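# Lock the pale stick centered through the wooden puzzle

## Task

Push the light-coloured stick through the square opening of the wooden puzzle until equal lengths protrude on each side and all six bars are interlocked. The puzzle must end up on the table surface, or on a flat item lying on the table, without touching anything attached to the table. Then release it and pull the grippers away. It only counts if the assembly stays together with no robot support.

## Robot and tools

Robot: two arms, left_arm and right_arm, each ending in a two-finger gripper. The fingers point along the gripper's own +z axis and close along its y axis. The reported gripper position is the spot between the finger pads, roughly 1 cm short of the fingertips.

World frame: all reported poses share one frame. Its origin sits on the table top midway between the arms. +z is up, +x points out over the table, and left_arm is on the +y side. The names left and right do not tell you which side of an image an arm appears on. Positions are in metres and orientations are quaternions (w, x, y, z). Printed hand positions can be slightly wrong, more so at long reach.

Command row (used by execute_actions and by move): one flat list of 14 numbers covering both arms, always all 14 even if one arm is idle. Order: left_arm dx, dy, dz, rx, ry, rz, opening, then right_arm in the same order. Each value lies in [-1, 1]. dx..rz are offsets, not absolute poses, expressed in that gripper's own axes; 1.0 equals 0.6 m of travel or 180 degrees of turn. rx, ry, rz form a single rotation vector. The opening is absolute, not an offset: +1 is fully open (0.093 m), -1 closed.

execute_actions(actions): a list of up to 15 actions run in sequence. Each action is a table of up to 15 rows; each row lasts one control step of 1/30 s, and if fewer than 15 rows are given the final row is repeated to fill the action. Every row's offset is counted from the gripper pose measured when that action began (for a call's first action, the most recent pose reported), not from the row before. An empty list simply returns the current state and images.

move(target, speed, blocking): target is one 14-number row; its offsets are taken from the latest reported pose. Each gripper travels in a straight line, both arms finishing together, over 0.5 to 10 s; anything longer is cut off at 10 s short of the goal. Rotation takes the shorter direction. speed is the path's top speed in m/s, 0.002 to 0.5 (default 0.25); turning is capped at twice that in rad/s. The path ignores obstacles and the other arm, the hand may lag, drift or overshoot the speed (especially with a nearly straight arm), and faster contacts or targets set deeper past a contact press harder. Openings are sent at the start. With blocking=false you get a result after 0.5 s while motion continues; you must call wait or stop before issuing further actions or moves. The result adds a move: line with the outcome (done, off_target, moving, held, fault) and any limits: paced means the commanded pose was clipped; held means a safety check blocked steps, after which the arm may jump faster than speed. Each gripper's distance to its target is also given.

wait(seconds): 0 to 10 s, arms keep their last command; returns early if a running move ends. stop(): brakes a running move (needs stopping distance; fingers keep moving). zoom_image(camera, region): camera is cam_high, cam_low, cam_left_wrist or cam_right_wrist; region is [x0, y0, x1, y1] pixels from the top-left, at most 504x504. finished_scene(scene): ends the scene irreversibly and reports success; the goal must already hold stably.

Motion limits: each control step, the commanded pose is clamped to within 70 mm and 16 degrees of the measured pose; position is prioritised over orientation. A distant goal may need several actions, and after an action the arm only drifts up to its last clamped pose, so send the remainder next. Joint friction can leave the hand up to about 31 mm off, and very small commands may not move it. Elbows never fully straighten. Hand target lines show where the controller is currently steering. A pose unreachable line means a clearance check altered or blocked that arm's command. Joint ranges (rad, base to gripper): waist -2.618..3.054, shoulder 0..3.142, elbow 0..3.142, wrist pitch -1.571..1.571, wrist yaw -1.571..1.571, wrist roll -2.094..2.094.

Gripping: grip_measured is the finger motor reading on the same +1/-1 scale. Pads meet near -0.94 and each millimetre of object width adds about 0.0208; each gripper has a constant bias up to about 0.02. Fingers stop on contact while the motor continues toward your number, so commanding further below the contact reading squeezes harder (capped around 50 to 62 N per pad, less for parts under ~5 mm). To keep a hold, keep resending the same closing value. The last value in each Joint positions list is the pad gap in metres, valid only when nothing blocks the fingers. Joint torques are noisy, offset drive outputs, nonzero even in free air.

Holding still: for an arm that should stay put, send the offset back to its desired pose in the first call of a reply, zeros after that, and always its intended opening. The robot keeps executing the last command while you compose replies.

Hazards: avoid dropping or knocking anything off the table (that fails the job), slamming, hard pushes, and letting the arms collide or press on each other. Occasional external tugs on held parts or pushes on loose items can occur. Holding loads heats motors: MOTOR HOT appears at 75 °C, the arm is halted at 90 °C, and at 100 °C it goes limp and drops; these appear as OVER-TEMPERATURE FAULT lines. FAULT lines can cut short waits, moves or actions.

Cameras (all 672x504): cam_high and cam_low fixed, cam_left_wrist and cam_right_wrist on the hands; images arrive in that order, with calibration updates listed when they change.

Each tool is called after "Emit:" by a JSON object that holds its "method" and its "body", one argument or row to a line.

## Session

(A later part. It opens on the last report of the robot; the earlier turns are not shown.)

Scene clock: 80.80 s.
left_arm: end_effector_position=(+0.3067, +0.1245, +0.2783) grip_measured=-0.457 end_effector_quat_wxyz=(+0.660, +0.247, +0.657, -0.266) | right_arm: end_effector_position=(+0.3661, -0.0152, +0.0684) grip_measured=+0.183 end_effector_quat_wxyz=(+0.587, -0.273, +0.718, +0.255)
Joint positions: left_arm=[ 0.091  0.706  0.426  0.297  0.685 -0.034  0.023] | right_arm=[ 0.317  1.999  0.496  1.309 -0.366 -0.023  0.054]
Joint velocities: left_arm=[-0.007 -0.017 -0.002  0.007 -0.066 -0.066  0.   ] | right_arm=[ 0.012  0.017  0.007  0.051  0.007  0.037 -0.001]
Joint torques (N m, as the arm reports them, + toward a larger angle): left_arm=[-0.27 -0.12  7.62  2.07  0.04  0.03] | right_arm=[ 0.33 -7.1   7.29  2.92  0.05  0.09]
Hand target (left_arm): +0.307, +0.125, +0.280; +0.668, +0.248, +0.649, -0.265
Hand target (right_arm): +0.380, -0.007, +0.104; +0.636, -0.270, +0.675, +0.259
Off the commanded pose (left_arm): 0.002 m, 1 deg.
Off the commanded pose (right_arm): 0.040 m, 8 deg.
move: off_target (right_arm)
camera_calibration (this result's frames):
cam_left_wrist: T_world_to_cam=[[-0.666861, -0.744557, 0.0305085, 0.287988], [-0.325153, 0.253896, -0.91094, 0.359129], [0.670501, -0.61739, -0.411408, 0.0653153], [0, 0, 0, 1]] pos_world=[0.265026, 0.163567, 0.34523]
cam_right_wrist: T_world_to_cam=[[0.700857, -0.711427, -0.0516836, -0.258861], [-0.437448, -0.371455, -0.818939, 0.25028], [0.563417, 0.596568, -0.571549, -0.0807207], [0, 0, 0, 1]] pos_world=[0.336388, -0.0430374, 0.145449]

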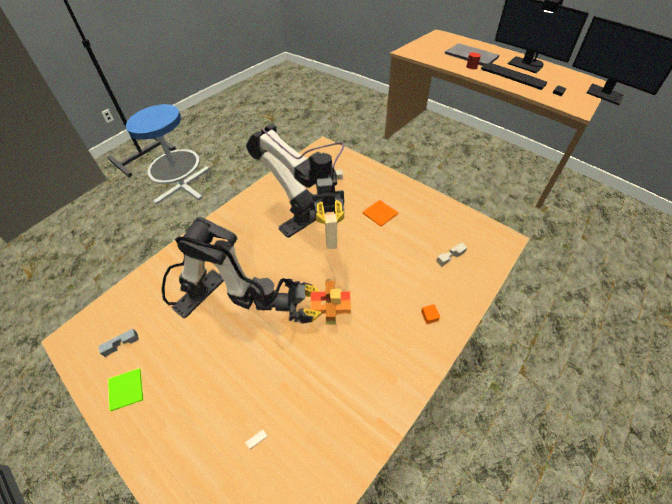

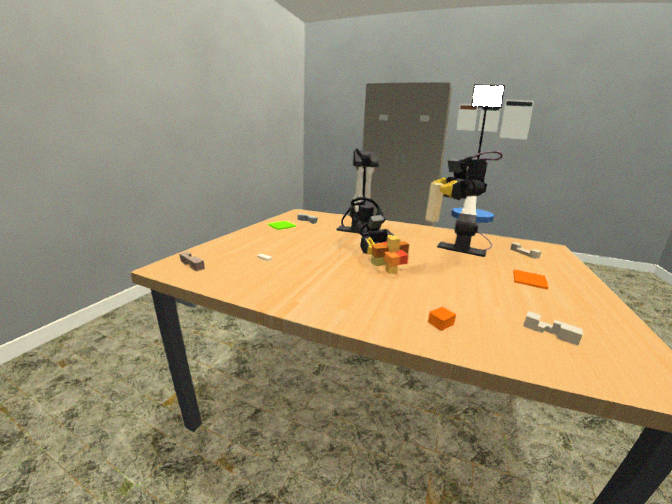

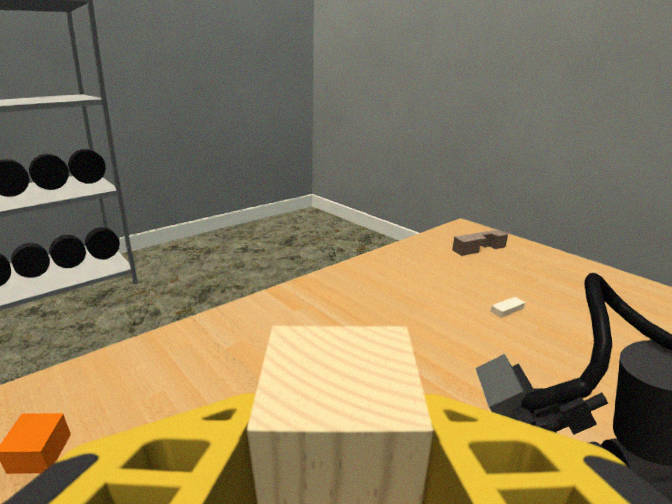

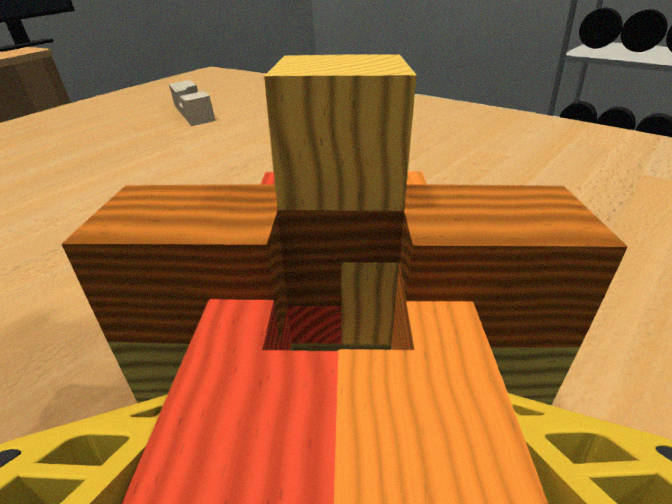

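Emit:
{"method": "execute_actions", "body": {
  "actions": [
    [[-0.003,0,0,0,-0.006,0,-0.5,-0.06,0,0.015,0,-0.04,-0.02,0.12]],
    [[-0.003,0,0,0,-0.006,0,-0.5,-0.045,0,0.01,0,-0.04,0,0.12]]
  ]
}}

Emit:
{"method": "zoom_image", "body": {
  "camera": "cam_low",
  "region": [350, 170, 460, 280]
}}

Scene clock: 84.27 s.
left_arm: end_effector_position=(+0.3067, +0.1245, +0.2785) grip_measured=-0.457 end_effector_quat_wxyz=(+0.658, +0.241, +0.659, -0.272) | right_arm: end_effector_position=(+0.3669, -0.0145, +0.0673) grip_measured=+0.183 end_effector_quat_wxyz=(+0.592, -0.262, +0.715, +0.263)
Joint positions: left_arm=[ 0.091  0.706  0.426  0.297  0.685 -0.053  0.023] | right_arm=[ 0.32   2.034  0.496  1.367 -0.361  0.006  0.054]
Joint velocities: left_arm=[-0.002  0.002  0.002 -0.022  0.037  0.095 -0.002] | right_arm=[-0.022  0.002 -0.002 -0.022 -0.081  0.051  0.001]
Joint torques (N m, as the arm reports them, + toward a larger angle): left_arm=[-0.32 -0.19  7.87  2.04  0.05  0.03] | right_arm=[ 0.5  -7.39  4.92  2.92  0.02  0.1 ]
Hand target (left_arm): +0.307, +0.125, +0.280; +0.665, +0.242, +0.652, -0.271
Hand target (right_arm): +0.373, -0.009, +0.094; +0.631, -0.260, +0.680, +0.268
Off the commanded pose (left_arm): 0.002 m, 1 deg.
Off the commanded pose (right_arm): 0.029 m, 6 deg.
camera_calibration (this result's frames):
cam_left_wrist: T_world_to_cam=[[-0.666579, -0.743841, 0.0487077, 0.282738], [-0.335912, 0.241405, -0.910432, 0.363983], [0.665459, -0.623237, -0.410781, 0.0674807], [0, 0, 0, 1]] pos_world=[0.265828, 0.164502, 0.34533]
cam_right_wrist: T_world_to_cam=[[0.696169, -0.714376, -0.0708231, -0.255908], [-0.438077, -0.3446, -0.830265, 0.251354], [0.568716, 0.609031, -0.552851, -0.085267], [0, 0, 0, 1]] pos_world=[0.33676, -0.0442676, 0.143427]

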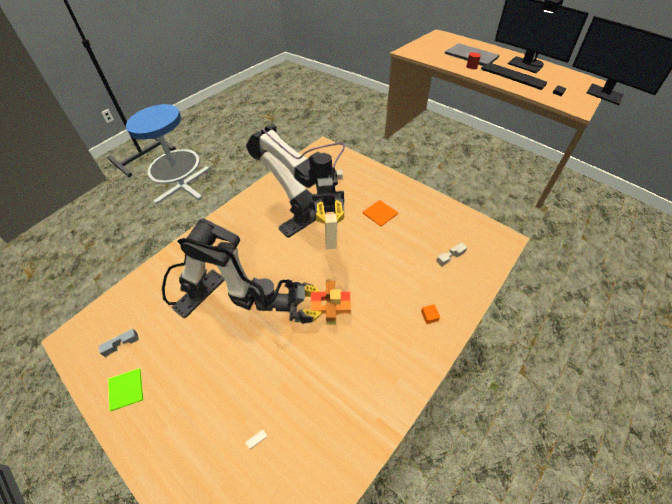

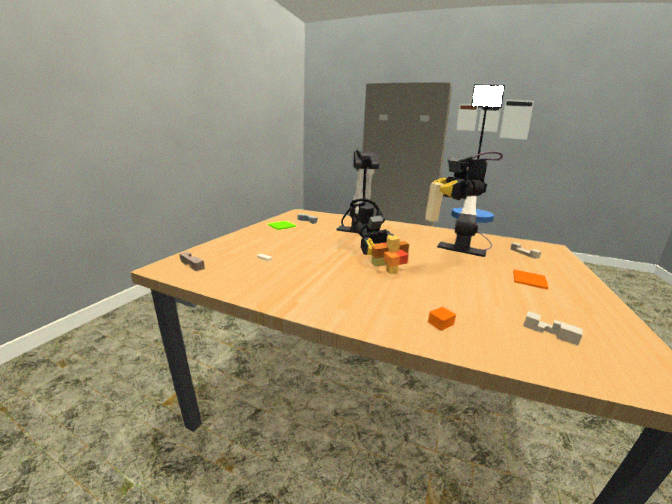

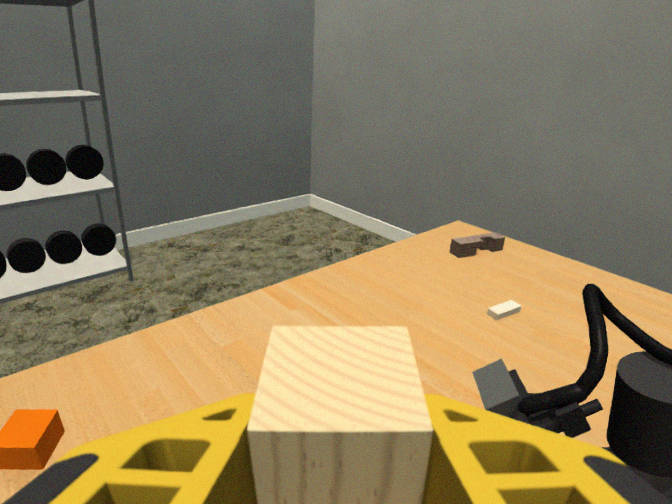

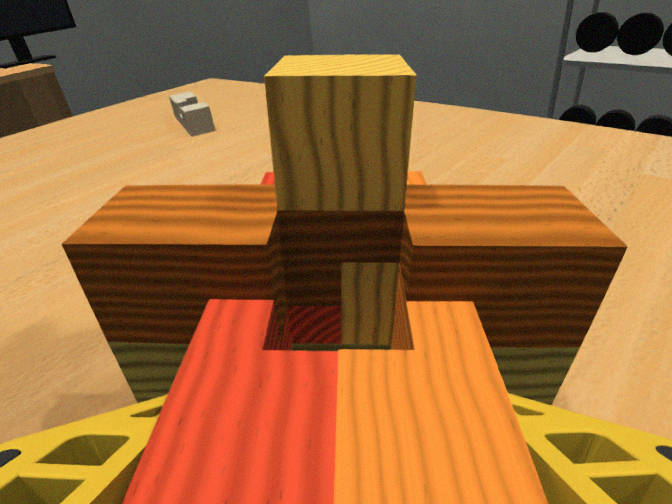

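Region (350, 170, 460, 280) of cam_low's 672x504 image, scaled by 4.582, with more detail than that image has.

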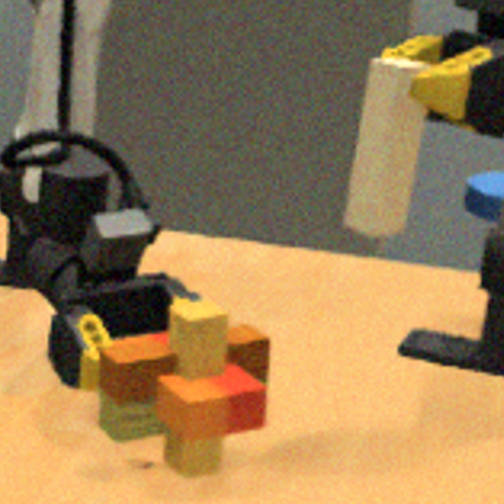

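Emit:
{"method": "execute_actions", "body": {
  "actions": [
    [[0,0,0,0,0,0.018,-0.5,0,0,0,0,0,-0.022,0.12]],
    [[0,0,0,0,0,0,-0.5,0,0,0,0,0,0,0.12]]
  ]
}}

Scene clock: 86.73 s.
left_arm: end_effector_position=(+0.3066, +0.1245, +0.2694) grip_measured=-0.457 end_effector_quat_wxyz=(+0.650, +0.253, +0.668, -0.261) | right_arm: end_effector_position=(+0.3659, -0.0138, +0.0659) grip_measured=+0.183 end_effector_quat_wxyz=(+0.597, -0.285, +0.708, +0.248)
Joint positions: left_arm=[ 0.091  0.706  0.426  0.253  0.685 -0.003  0.023] | right_arm=[ 0.32   2.034  0.496  1.361 -0.367 -0.054  0.054]
Joint velocities: left_arm=[-0.012  0.012 -0.032 -0.066  0.022  0.037  0.   ] | right_arm=[-0.002  0.017 -0.007  0.037  0.051 -0.051  0.   ]
Joint torques (N m, as the arm reports them, + toward a larger angle): left_arm=[-0.32 -0.21  8.71  1.95  0.1   0.11] | right_arm=[-0.41 -7.29  3.3   2.08 -0.02  0.04]
Hand target (left_arm): +0.307, +0.124, +0.274; +0.657, +0.255, +0.661, -0.258
Hand target (right_arm): +0.366, -0.014, +0.066; +0.597, -0.285, +0.708, +0.247
Off the commanded pose (left_arm): 0.005 m, 1 deg.
Off the commanded pose (right_arm): 0.000 m, 0 deg.
camera_calibration (this result's frames):
cam_left_wrist: T_world_to_cam=[[-0.666299, -0.745207, 0.026686, 0.289172], [-0.345471, 0.276779, -0.896684, 0.350559], [0.660829, -0.606679, -0.441865, 0.0715254], [0, 0, 0, 1]] pos_world=[0.266517, 0.161859, 0.338228]
cam_right_wrist: T_world_to_cam=[[0.708879, -0.705175, -0.0147786, -0.263107], [-0.403128, -0.387875, -0.828879, 0.236508], [0.578773, 0.593533, -0.559232, -0.0893727], [0, 0, 0, 1]] pos_world=[0.33358, -0.0407552, 0.142168]

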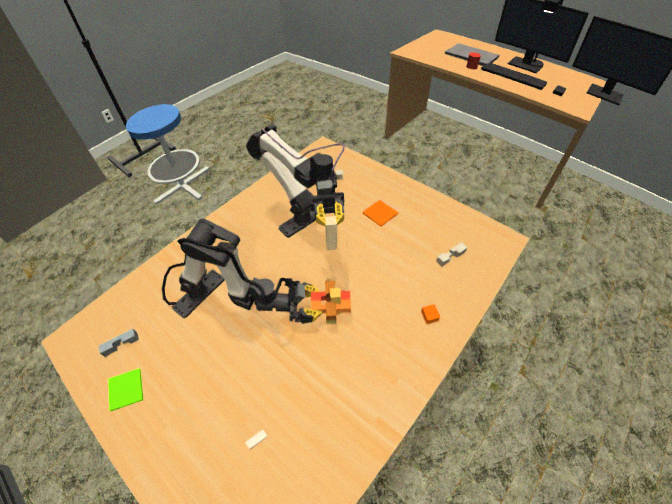

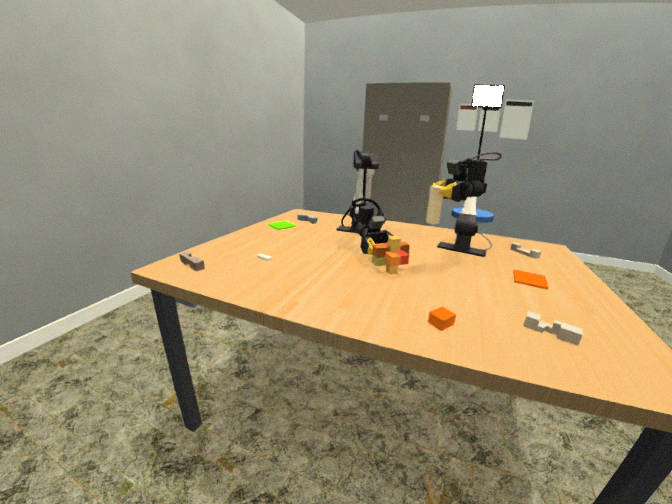

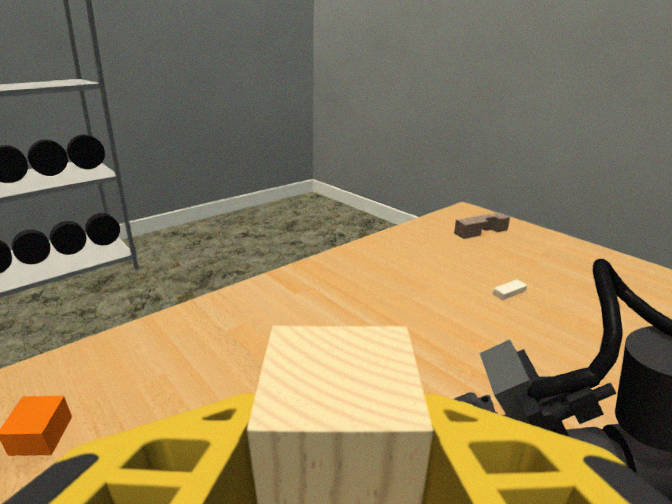

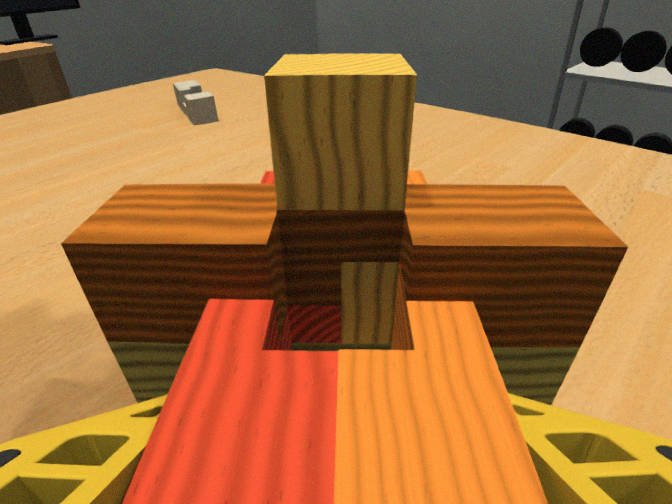

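Emit:
{"method": "move", "body": {
  "target": [0.02,-0.051,0.232,0.016,-0.0166,0.0127,-0.5,0,0,0,0,0,0,0.12],
  "speed": 0.08
}}

Emit:
{"method": "zoom_image", "body": {
  "camera": "cam_low",
  "region": [350, 170, 460, 280]
}}

Emit:
{"method": "zoom_image", "body": {
  "camera": "cam_high",
  "region": [270, 210, 390, 330]
}}

Scene clock: 94.40 s.
left_arm: end_effector_position=(+0.3762, +0.0126, +0.2291) grip_measured=-0.457 end_effector_quat_wxyz=(+0.633, +0.278, +0.670, -0.271) | right_arm: end_effector_position=(+0.3693, -0.0181, +0.0655) grip_measured=+0.183 end_effector_quat_wxyz=(+0.597, -0.271, +0.714, +0.244)
Joint positions: left_arm=[-0.327  1.331  0.559  0.717  0.323  0.006  0.023] | right_arm=[ 0.315  2.034  0.496  1.36  -0.346 -0.035  0.054]
Joint velocities: left_arm=[ 0.007  0.012 -0.007 -0.022 -0.022  0.022  0.001] | right_arm=[-0.012 -0.002  0.007  0.007  0.022 -0.066 -0.   ]
Joint torques (N m, as the arm reports them, + toward a larger angle): left_arm=[-0.72 -3.47 11.34  2.4  -0.02  0.22] | right_arm=[ 0.26 -7.23  3.29  2.1  -0.23 -0.12]
Hand target (left_arm): +0.383, +0.007, +0.255; +0.664, +0.277, +0.640, -0.269
Hand target (right_arm): +0.366, -0.014, +0.066; +0.597, -0.285, +0.708, +0.248
Off the commanded pose (left_arm): 0.029 m, 5 deg.
Off the commanded pose (right_arm): 0.006 m, 2 deg.
move: off_target (left_arm)
camera_calibration (this result's frames):
cam_left_wrist: T_world_to_cam=[[-0.706567, -0.707436, 0.0172476, 0.270014], [-0.343619, 0.321687, -0.882294, 0.364854], [0.618618, -0.629327, -0.470382, -0.0374322], [0, 0, 0, 1]] pos_world=[0.33931, 0.0500919, 0.299644]
cam_right_wrist: T_world_to_cam=[[0.688355, -0.724753, -0.0300236, -0.260343], [-0.423774, -0.368209, -0.827549, 0.243778], [0.588713, 0.582371, -0.56059, -0.0927907], [0, 0, 0, 1]] pos_world=[0.337142, -0.044884, 0.141904]

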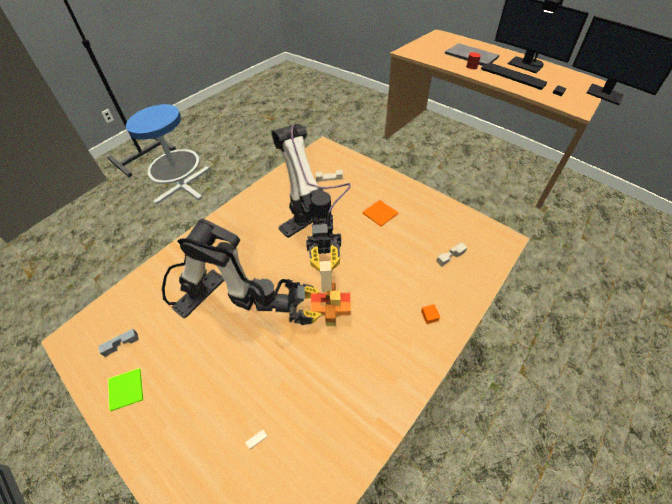

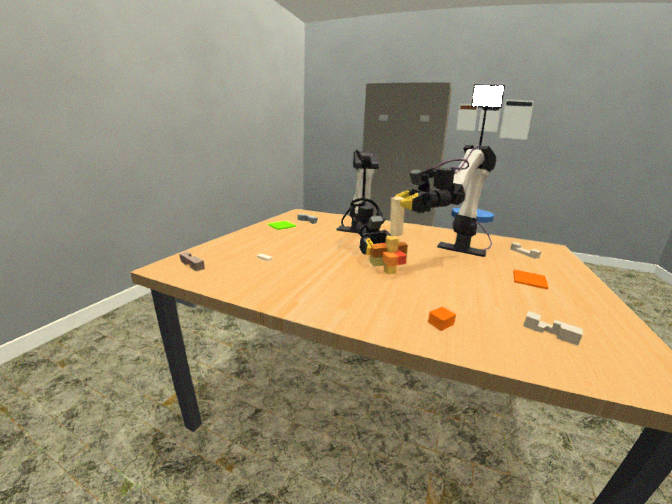

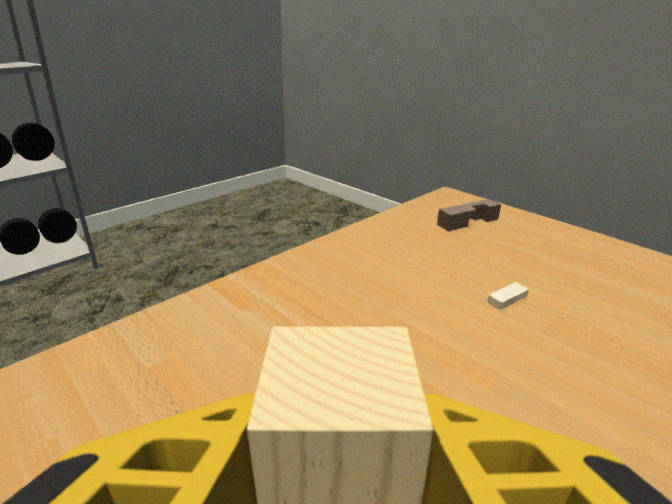

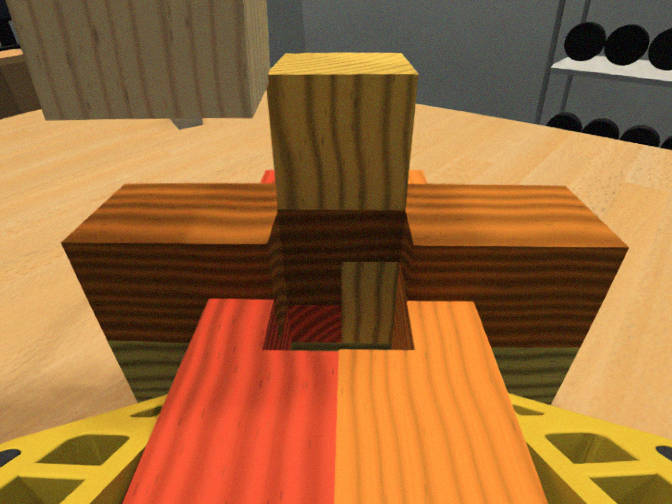

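Region (350, 170, 460, 280) of cam_low's 672x504 image, scaled by 4.582, with more detail than that image has.

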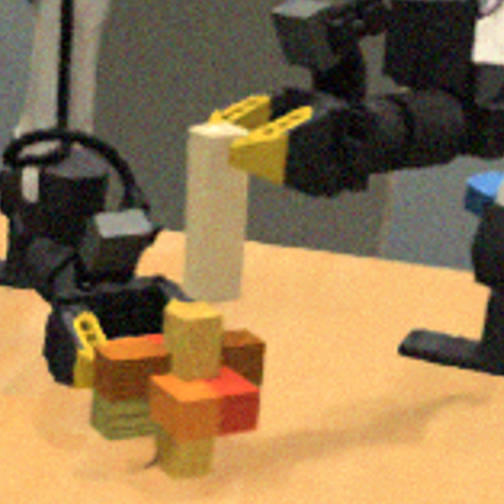

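Region (270, 210, 390, 330) of cam_high's 672x504 image, scaled by 4.200, with more detail than that image has.

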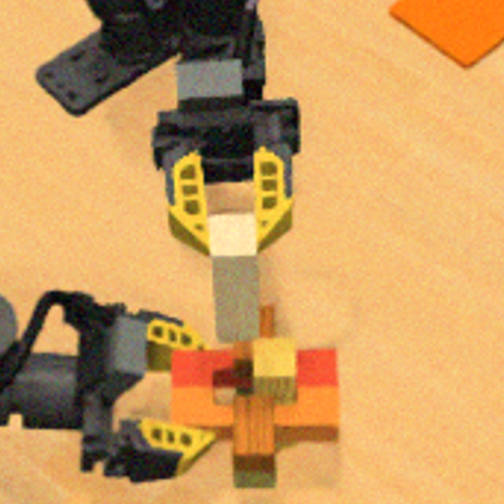

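Emit:
{"method": "execute_actions", "body": {
  "actions": [
    [[-0.03,-0.01,-0.005,0,-0.02,0.005,-0.5,0,0,0,0,0,0,0.12],[-0.03,-0.015,-0.005,0,-0.02,0.005,-0.5,0,0,0,0,0,0,0.12],[-0.03,-0.02,-0.005,0,-0.02,0.005,-0.5,0,0,0,0,0,0,0.12],[-0.03,-0.025,-0.005,0,-0.02,0.005,-0.5,0,0,0,0,0,0,0.12]]
  ]
}}

Scene clock: 97.97 s.
left_arm: end_effector_position=(+0.3694, +0.0026, +0.2323) grip_measured=-0.457 end_effector_quat_wxyz=(+0.635, +0.279, +0.667, -0.271) | right_arm: end_effector_position=(+0.3697, -0.0186, +0.0655) grip_measured=+0.183 end_effector_quat_wxyz=(+0.597, -0.268, +0.715, +0.244)
Joint positions: left_arm=[-0.374  1.321  0.559  0.715  0.276  0.006  0.023] | right_arm=[ 0.315  2.034  0.496  1.36  -0.343 -0.032  0.054]
Joint velocities: left_arm=[-0.002 -0.012 -0.012 -0.022  0.051  0.007  0.001] | right_arm=[ 0.007 -0.002 -0.007 -0.022 -0.007  0.022  0.001]
Joint torques (N m, as the arm reports them, + toward a larger angle): left_arm=[-0.78 -7.39  7.29  2.25  0.02  0.06] | right_arm=[-0.32 -7.32  3.44  2.1  -0.12  0.05]
Hand target (left_arm): +0.364, +0.004, +0.247; +0.655, +0.275, +0.648, -0.275
Hand target (right_arm): +0.369, -0.018, +0.065; +0.597, -0.271, +0.714, +0.244
Off the commanded pose (left_arm): 0.016 m, 3 deg.
Off the commanded pose (right_arm): 0.001 m, 0 deg.
camera_calibration (this result's frames):
cam_left_wrist: T_world_to_cam=[[-0.707506, -0.706578, 0.0135575, 0.259314], [-0.336794, 0.320247, -0.885444, 0.366707], [0.621293, -0.631023, -0.464548, -0.040357], [0, 0, 0, 1]] pos_world=[0.332045, 0.0403228, 0.302435]
cam_right_wrist: T_world_to_cam=[[0.685377, -0.727437, -0.0330793, -0.259672], [-0.426877, -0.364563, -0.827569, 0.245054], [0.589944, 0.581317, -0.560389, -0.0932413], [0, 0, 0, 1]] pos_world=[0.337588, -0.0453547, 0.141958]

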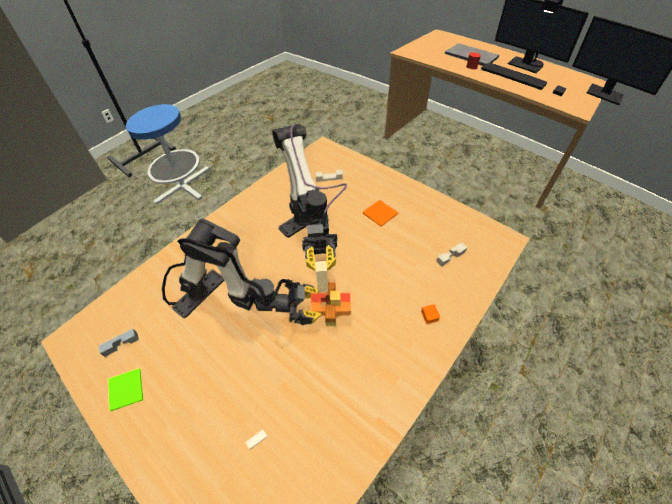

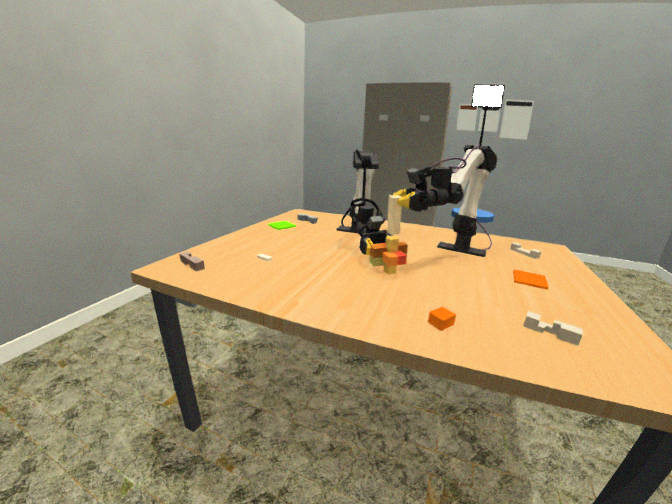

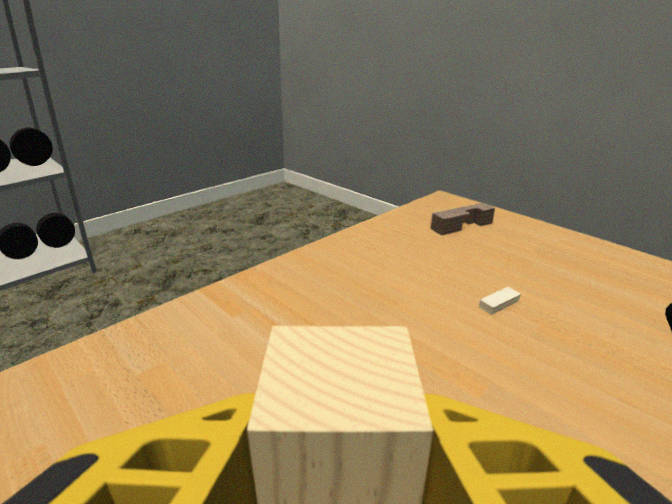

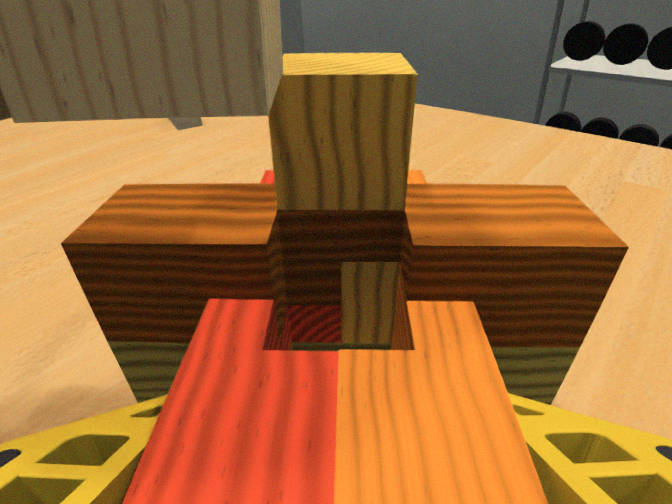

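Emit:
{"method": "move", "body": {
  "target": [-0.025,0.006,0.04,0.01,-0.038,0.008,-0.5,0,0,0,0,0,-0.009,0.12],
  "speed": 0.03
}}

Scene clock: 102.40 s.
left_arm: end_effector_position=(+0.3802, -0.0090, +0.2203) grip_measured=-0.457 end_effector_quat_wxyz=(+0.646, +0.284, +0.649, -0.285) | right_arm: end_effector_position=(+0.3693, -0.0181, +0.0656) grip_measured=+0.183 end_effector_quat_wxyz=(+0.600, -0.278, +0.712, +0.239)
Joint positions: left_arm=[-0.374  1.458  0.559  0.895  0.305 -0.001  0.023] | right_arm=[ 0.315  2.034  0.496  1.36  -0.346 -0.054  0.054]
Joint velocities: left_arm=[-0.007  0.002  0.007  0.022  0.051 -0.022  0.001] | right_arm=[-0.007 -0.012  0.012  0.051 -0.066 -0.022  0.   ]
Joint torques (N m, as the arm reports them, + toward a larger angle): left_arm=[ 0.   -5.   11.08  2.24  0.18  0.08] | right_arm=[-0.29 -7.29  3.41  2.12  0.01 -0.01]
Hand target (left_arm): +0.387, -0.011, +0.246; +0.673, +0.280, +0.621, -0.290
Hand target (right_arm): +0.370, -0.019, +0.066; +0.601, -0.278, +0.711, +0.236
Off the commanded pose (left_arm): 0.028 m, 5 deg.
Off the commanded pose (right_arm): 0.001 m, 0 deg.
move: off_target (left_arm)
camera_calibration (this result's frames):
cam_left_wrist: T_world_to_cam=[[-0.727935, -0.685587, 0.00895162, 0.267879], [-0.298912, 0.305572, -0.904034, 0.353016], [0.617059, -0.660754, -0.427367, -0.0668332], [0, 0, 0, 1]] pos_world=[0.341759, 0.0316223, 0.288178]
cam_right_wrist: T_world_to_cam=[[0.690928, -0.722839, -0.0110871, -0.262503], [-0.411675, -0.380802, -0.827957, 0.239189], [0.594258, 0.576623, -0.560681, -0.0948996], [0, 0, 0, 1]] pos_world=[0.336234, -0.0439424, 0.141919]

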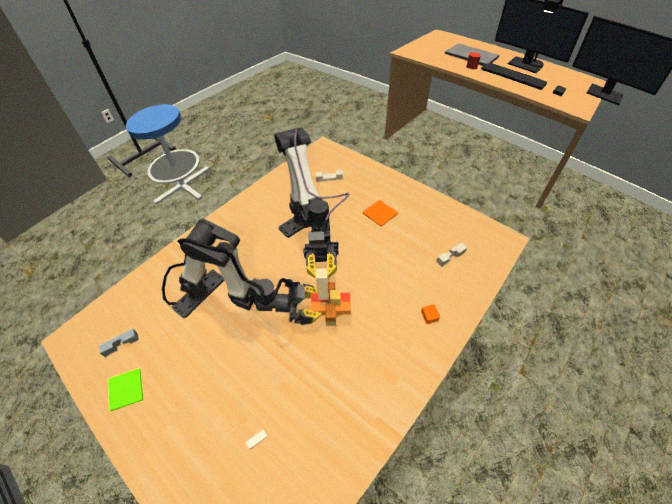

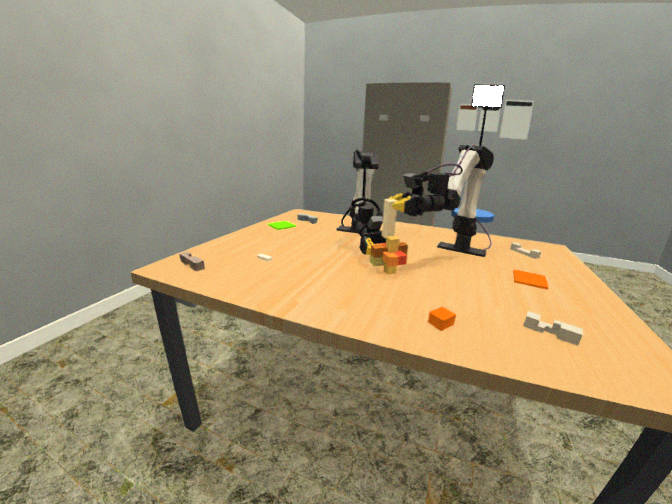

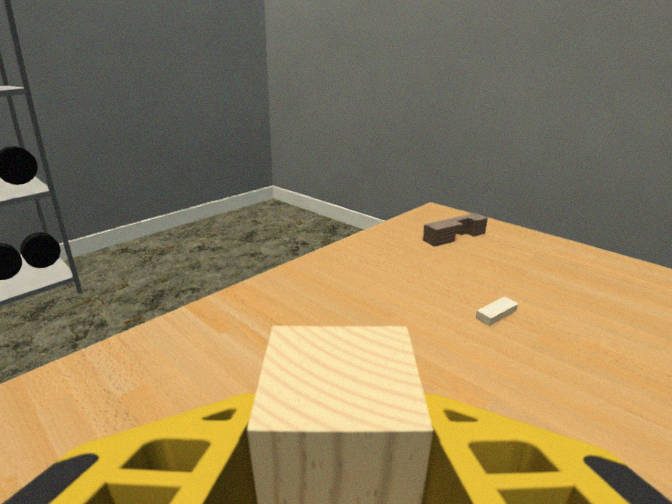

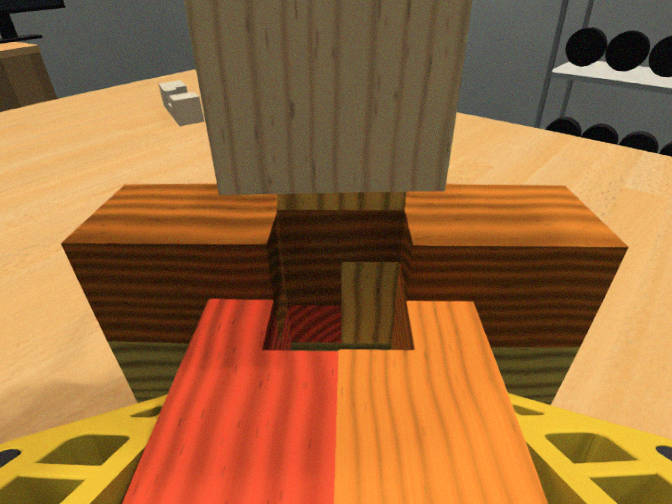

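Emit:
{"method": "execute_actions", "body": {
  "actions": [
    [[-0.02,0.004,0.003,0,-0.017,0.004,-0.5,0,0,0,0,0,0,0.12],[-0.02,0.007,0.003,0,-0.017,0.004,-0.5,0,0,0,0,0,0,0.12],[-0.02,0.01,0.003,0,-0.017,0.004,-0.5,0,0,0,0,0,0,0.12],[-0.02,0.013,0.003,0,-0.017,0.004,-0.5,0,0,0,0,0,0,0.12],[-0.02,0.016,0.003,0,-0.017,0.004,-0.5,0,0,0,0,0,0,0.12]]
  ]
}}

Scene clock: 105.90 s.
left_arm: end_effector_position=(+0.3834, -0.0051, +0.2204) grip_measured=-0.457 end_effector_quat_wxyz=(+0.647, +0.284, +0.646, -0.288) | right_arm: end_effector_position=(+0.3693, -0.0181, +0.0656) grip_measured=+0.183 end_effector_quat_wxyz=(+0.600, -0.278, +0.711, +0.238)
Joint positions: left_arm=[-0.352  1.469  0.559  0.915  0.333 -0.006  0.023] | right_arm=[ 0.315  2.034  0.496  1.36  -0.347 -0.055  0.054]
Joint velocities: left_arm=[-0.012 -0.012  0.002  0.037  0.007  0.007 -0.001] | right_arm=[-0.007  0.007  0.002  0.007 -0.007  0.007 -0.001]
Joint torques (N m, as the arm reports them, + toward a larger angle): left_arm=[ 0.38 -5.    8.79  2.28  0.12  0.11] | right_arm=[-0.43 -7.24  3.46  2.13 -0.05  0.05]
Hand target (left_arm): +0.388, -0.004, +0.232; +0.664, +0.280, +0.630, -0.288
Hand target (right_arm): +0.369, -0.018, +0.066; +0.600, -0.278, +0.712, +0.238
Off the commanded pose (left_arm): 0.013 m, 3 deg.
Off the commanded pose (right_arm): 0.000 m, 0 deg.
camera_calibration (this result's frames):
cam_left_wrist: T_world_to_cam=[[-0.731626, -0.681613, 0.0112715, 0.273837], [-0.293688, 0.300229, -0.90753, 0.351678], [0.6152, -0.667283, -0.419837, -0.0671507], [0, 0, 0, 1]] pos_world=[0.344941, 0.0362583, 0.28788]
cam_right_wrist: T_world_to_cam=[[0.691296, -0.722496, -0.010398, -0.262614], [-0.41108, -0.381412, -0.827972, 0.238963], [0.594241, 0.576648, -0.560673, -0.0948929], [0, 0, 0, 1]] pos_world=[0.336166, -0.0438744, 0.14192]

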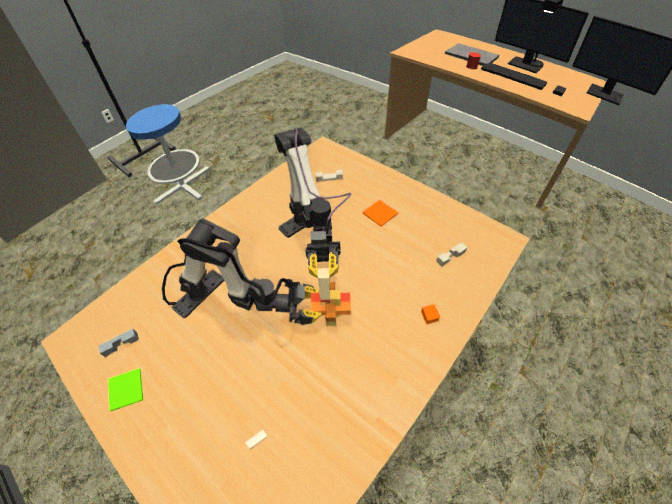

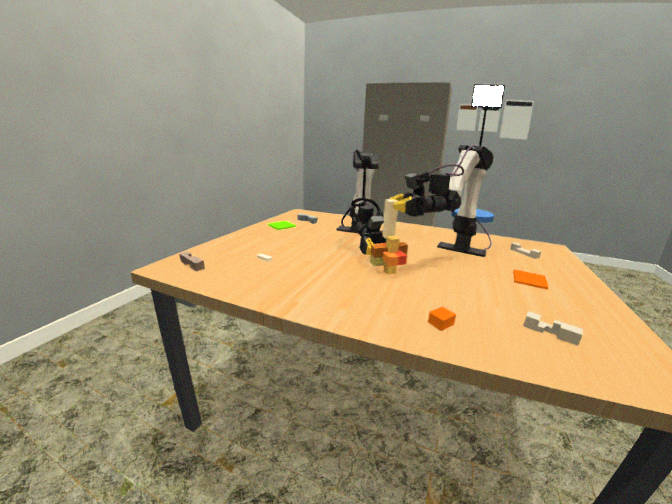

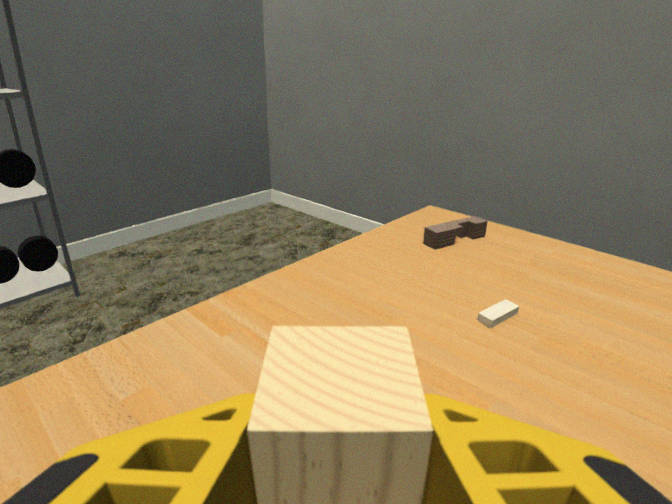

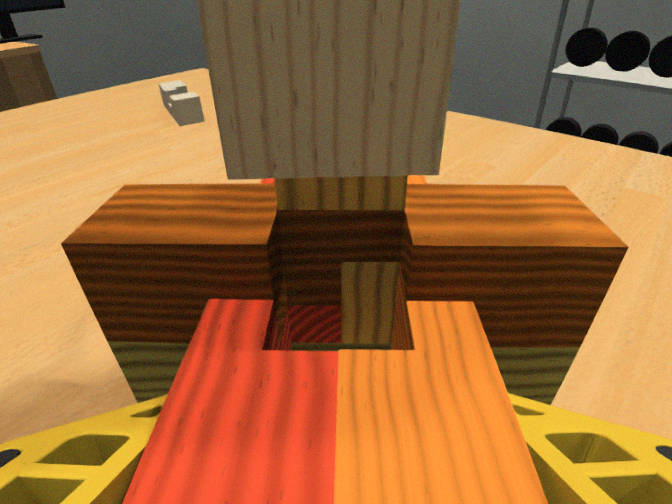

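Emit:
{"method": "execute_actions", "body": {
  "actions": [
    [[-0.015,0.01,0,0,-0.011,0.004,-0.5,0,0,0,0,0,0,0.12],[-0.012,0.01,0,0,-0.011,0.004,-0.5,0,0,0,0,0,0,0.12],[-0.009,0.01,0,0,-0.011,0.004,-0.5,0,0,0,0,0,0,0.12],[-0.006,0.01,0,0,-0.011,0.004,-0.5,0,0,0,0,0,0,0.12],[-0.003,0.01,0,0,-0.011,0.004,-0.5,0,0,0,0,0,0,0.12],[0,0.01,0,0,-0.011,0.004,-0.5,0,0,0,0,0,0,0.12],[0.003,0.01,0,0,-0.011,0.004,-0.5,0,0,0,0,0,0,0.12],[0.006,0.01,0,0,-0.011,0.004,-0.5,0,0,0,0,0,0,0.12],[0.009,0.01,0,0,-0.011,0.004,-0.5,0,0,0,0,0,0,0.12],[0.012,0.01,0,0,-0.011,0.004,-0.5,0,0,0,0,0,0,0.12]]
  ]
}}

Scene clock: 108.50 s.
left_arm: end_effector_position=(+0.3862, -0.0076, +0.2151) grip_measured=-0.457 end_effector_quat_wxyz=(+0.648, +0.290, +0.639, -0.296) | right_arm: end_effector_position=(+0.3692, -0.0180, +0.0656) grip_measured=+0.183 end_effector_quat_wxyz=(+0.600, -0.278, +0.711, +0.239)
Joint positions: left_arm=[-0.343  1.517  0.559  0.975  0.362 -0.009  0.023] | right_arm=[ 0.315  2.034  0.496  1.36  -0.347 -0.055  0.054]
Joint velocities: left_arm=[-0.007 -0.002  0.012  0.007  0.007 -0.022 -0.001] | right_arm=[-0.012  0.012  0.022  0.051 -0.095 -0.022 -0.   ]
Joint torques (N m, as the arm reports them, + toward a larger angle): left_arm=[ 0.43 -5.36  5.65  2.36 -0.01  0.17] | right_arm=[-0.3  -7.32  3.39  2.1  -0.03  0.03]
Hand target (left_arm): +0.387, -0.001, +0.214; +0.659, +0.283, +0.634, -0.289
Hand target (right_arm): +0.369, -0.018, +0.066; +0.600, -0.278, +0.711, +0.239
Off the commanded pose (left_arm): 0.007 m, 2 deg.
Off the commanded pose (right_arm): 0.000 m, 0 deg.
camera_calibration (this result's frames):
cam_left_wrist: T_world_to_cam=[[-0.745371, -0.666571, 0.0102851, 0.279877], [-0.279753, 0.298746, -0.912408, 0.344093], [0.605112, -0.682959, -0.409152, -0.0712631], [0, 0, 0, 1]] pos_world=[0.347995, 0.0350914, 0.281917]
cam_right_wrist: T_world_to_cam=[[0.691567, -0.722236, -0.0104611, -0.262641], [-0.410959, -0.381515, -0.827985, 0.23892], [0.59401, 0.576906, -0.560653, -0.0948036], [0, 0, 0, 1]] pos_world=[0.336135, -0.0438443, 0.141923]

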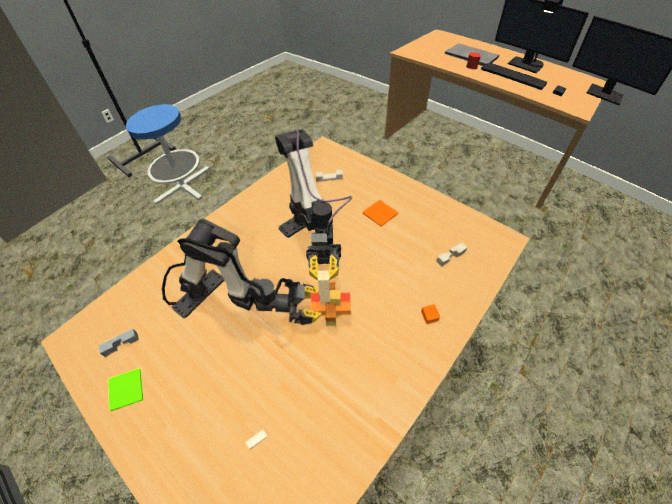

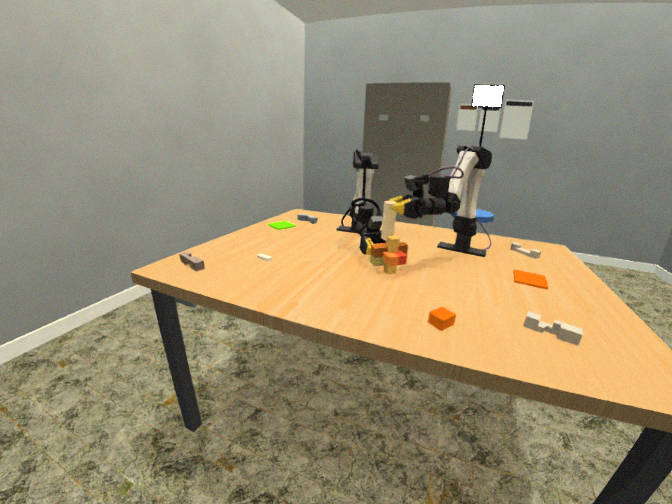

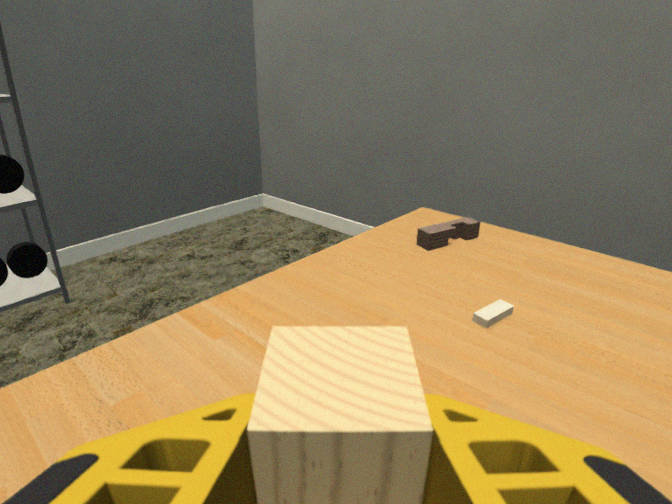

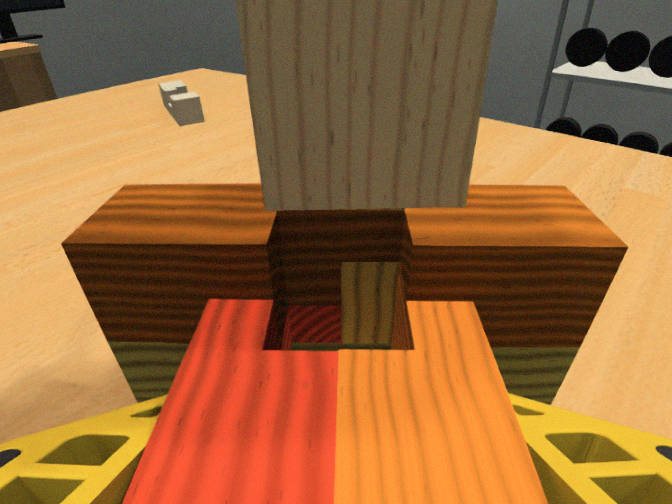

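Emit:
{"method": "execute_actions", "body": {
  "actions": [
    [[0,0.004,-0.004,-0.006,-0.006,0,-0.5,0,0,0,0,0,0,0.12],[0.002,0.004,-0.005,-0.007,-0.005,0,-0.5,0,0,0,0,0,0,0.12],[0.004,0.004,-0.006,-0.008,-0.004,0,-0.5,0,0,0,0,0,0,0.12],[0.006,0.004,-0.007,-0.008,-0.003,0,-0.5,0,0,0,0,0,0,0.12],[0.008,0.004,-0.008,-0.008,-0.002,0,-0.5,0,0,0,0,0,0,0.12],[0.01,0.004,-0.008,-0.008,-0.001,0,-0.5,0,0,0,0,0,0,0.12]]
  ]
}}

Scene clock: 111.27 s.
left_arm: end_effector_position=(+0.3849, -0.0054, +0.2089) grip_measured=-0.457 end_effector_quat_wxyz=(+0.644, +0.286, +0.645, -0.295) | right_arm: end_effector_position=(+0.3692, -0.0180, +0.0656) grip_measured=+0.183 end_effector_quat_wxyz=(+0.600, -0.278, +0.711, +0.239)
Joint positions: left_arm=[-0.343  1.518  0.542  0.98   0.353 -0.013  0.023] | right_arm=[ 0.315  2.034  0.496  1.36  -0.347 -0.055  0.054]
Joint velocities: left_arm=[-0.007 -0.007 -0.027 -0.037  0.007 -0.037 -0.001] | right_arm=[-0.012 -0.007 -0.017  0.037  0.037 -0.037 -0.   ]
Joint torques (N m, as the arm reports them, + toward a larger angle): left_arm=[-0.32 -6.15  6.16  2.14 -0.08  0.16] | right_arm=[-0.28 -7.36  3.32  2.1  -0.03  0.06]
Hand target (left_arm): +0.385, -0.002, +0.209; +0.652, +0.281, +0.642, -0.288
Hand target (right_arm): +0.369, -0.018, +0.066; +0.600, -0.278, +0.711, +0.239
Off the commanded pose (left_arm): 0.003 m, 1 deg.
Off the commanded pose (right_arm): 0.000 m, 0 deg.
camera_calibration (this result's frames):
cam_left_wrist: T_world_to_cam=[[-0.73957, -0.672817, 0.0188179, 0.276392], [-0.295251, 0.299166, -0.907373, 0.342264], [0.604866, -0.676622, -0.419904, -0.0691745], [0, 0, 0, 1]] pos_world=[0.347306, 0.0367621, 0.276314]
cam_right_wrist: T_world_to_cam=[[0.691567, -0.722236, -0.0104611, -0.262641], [-0.410959, -0.381515, -0.827985, 0.23892], [0.59401, 0.576906, -0.560653, -0.0948036], [0, 0, 0, 1]] pos_world=[0.336135, -0.0438443, 0.141923]

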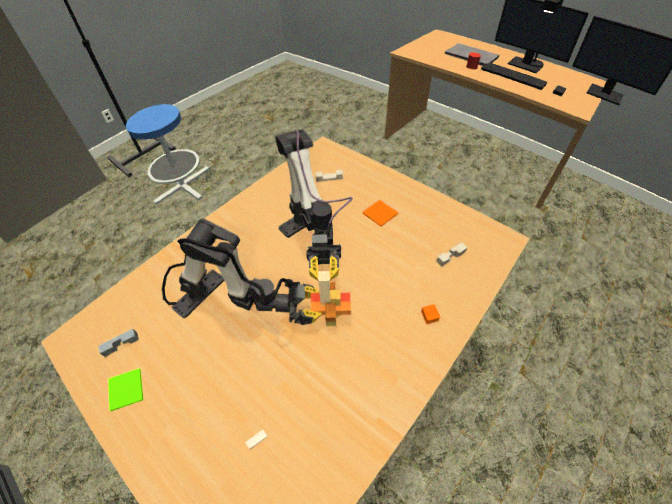

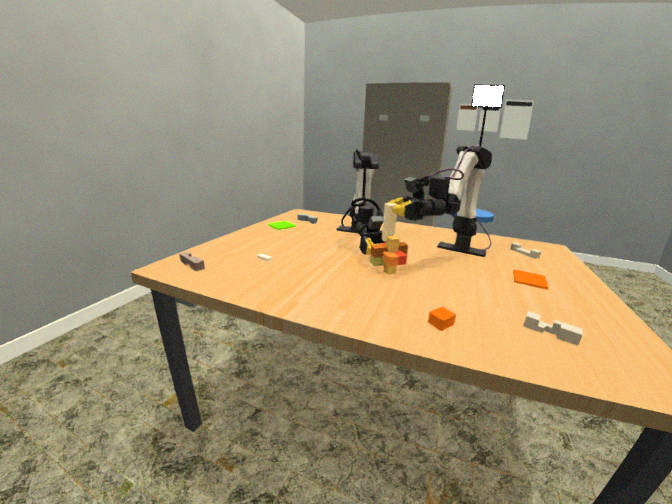

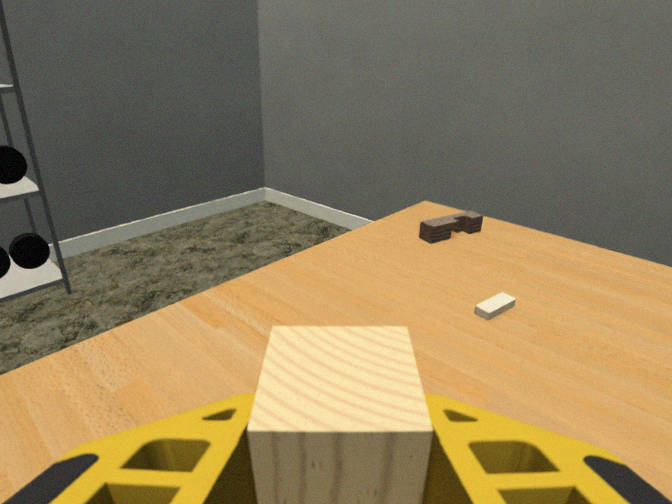

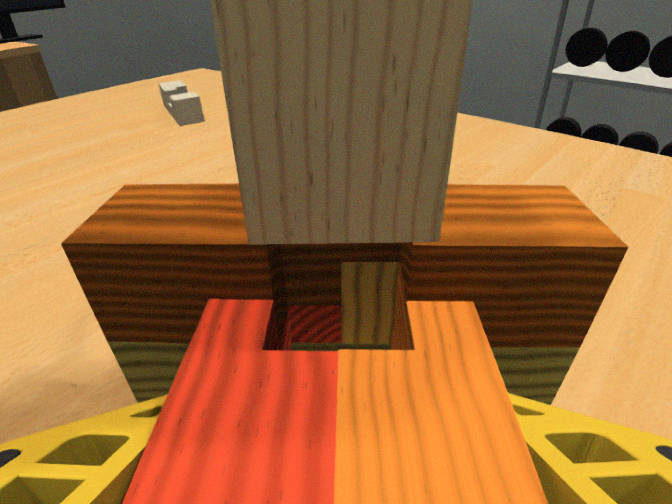

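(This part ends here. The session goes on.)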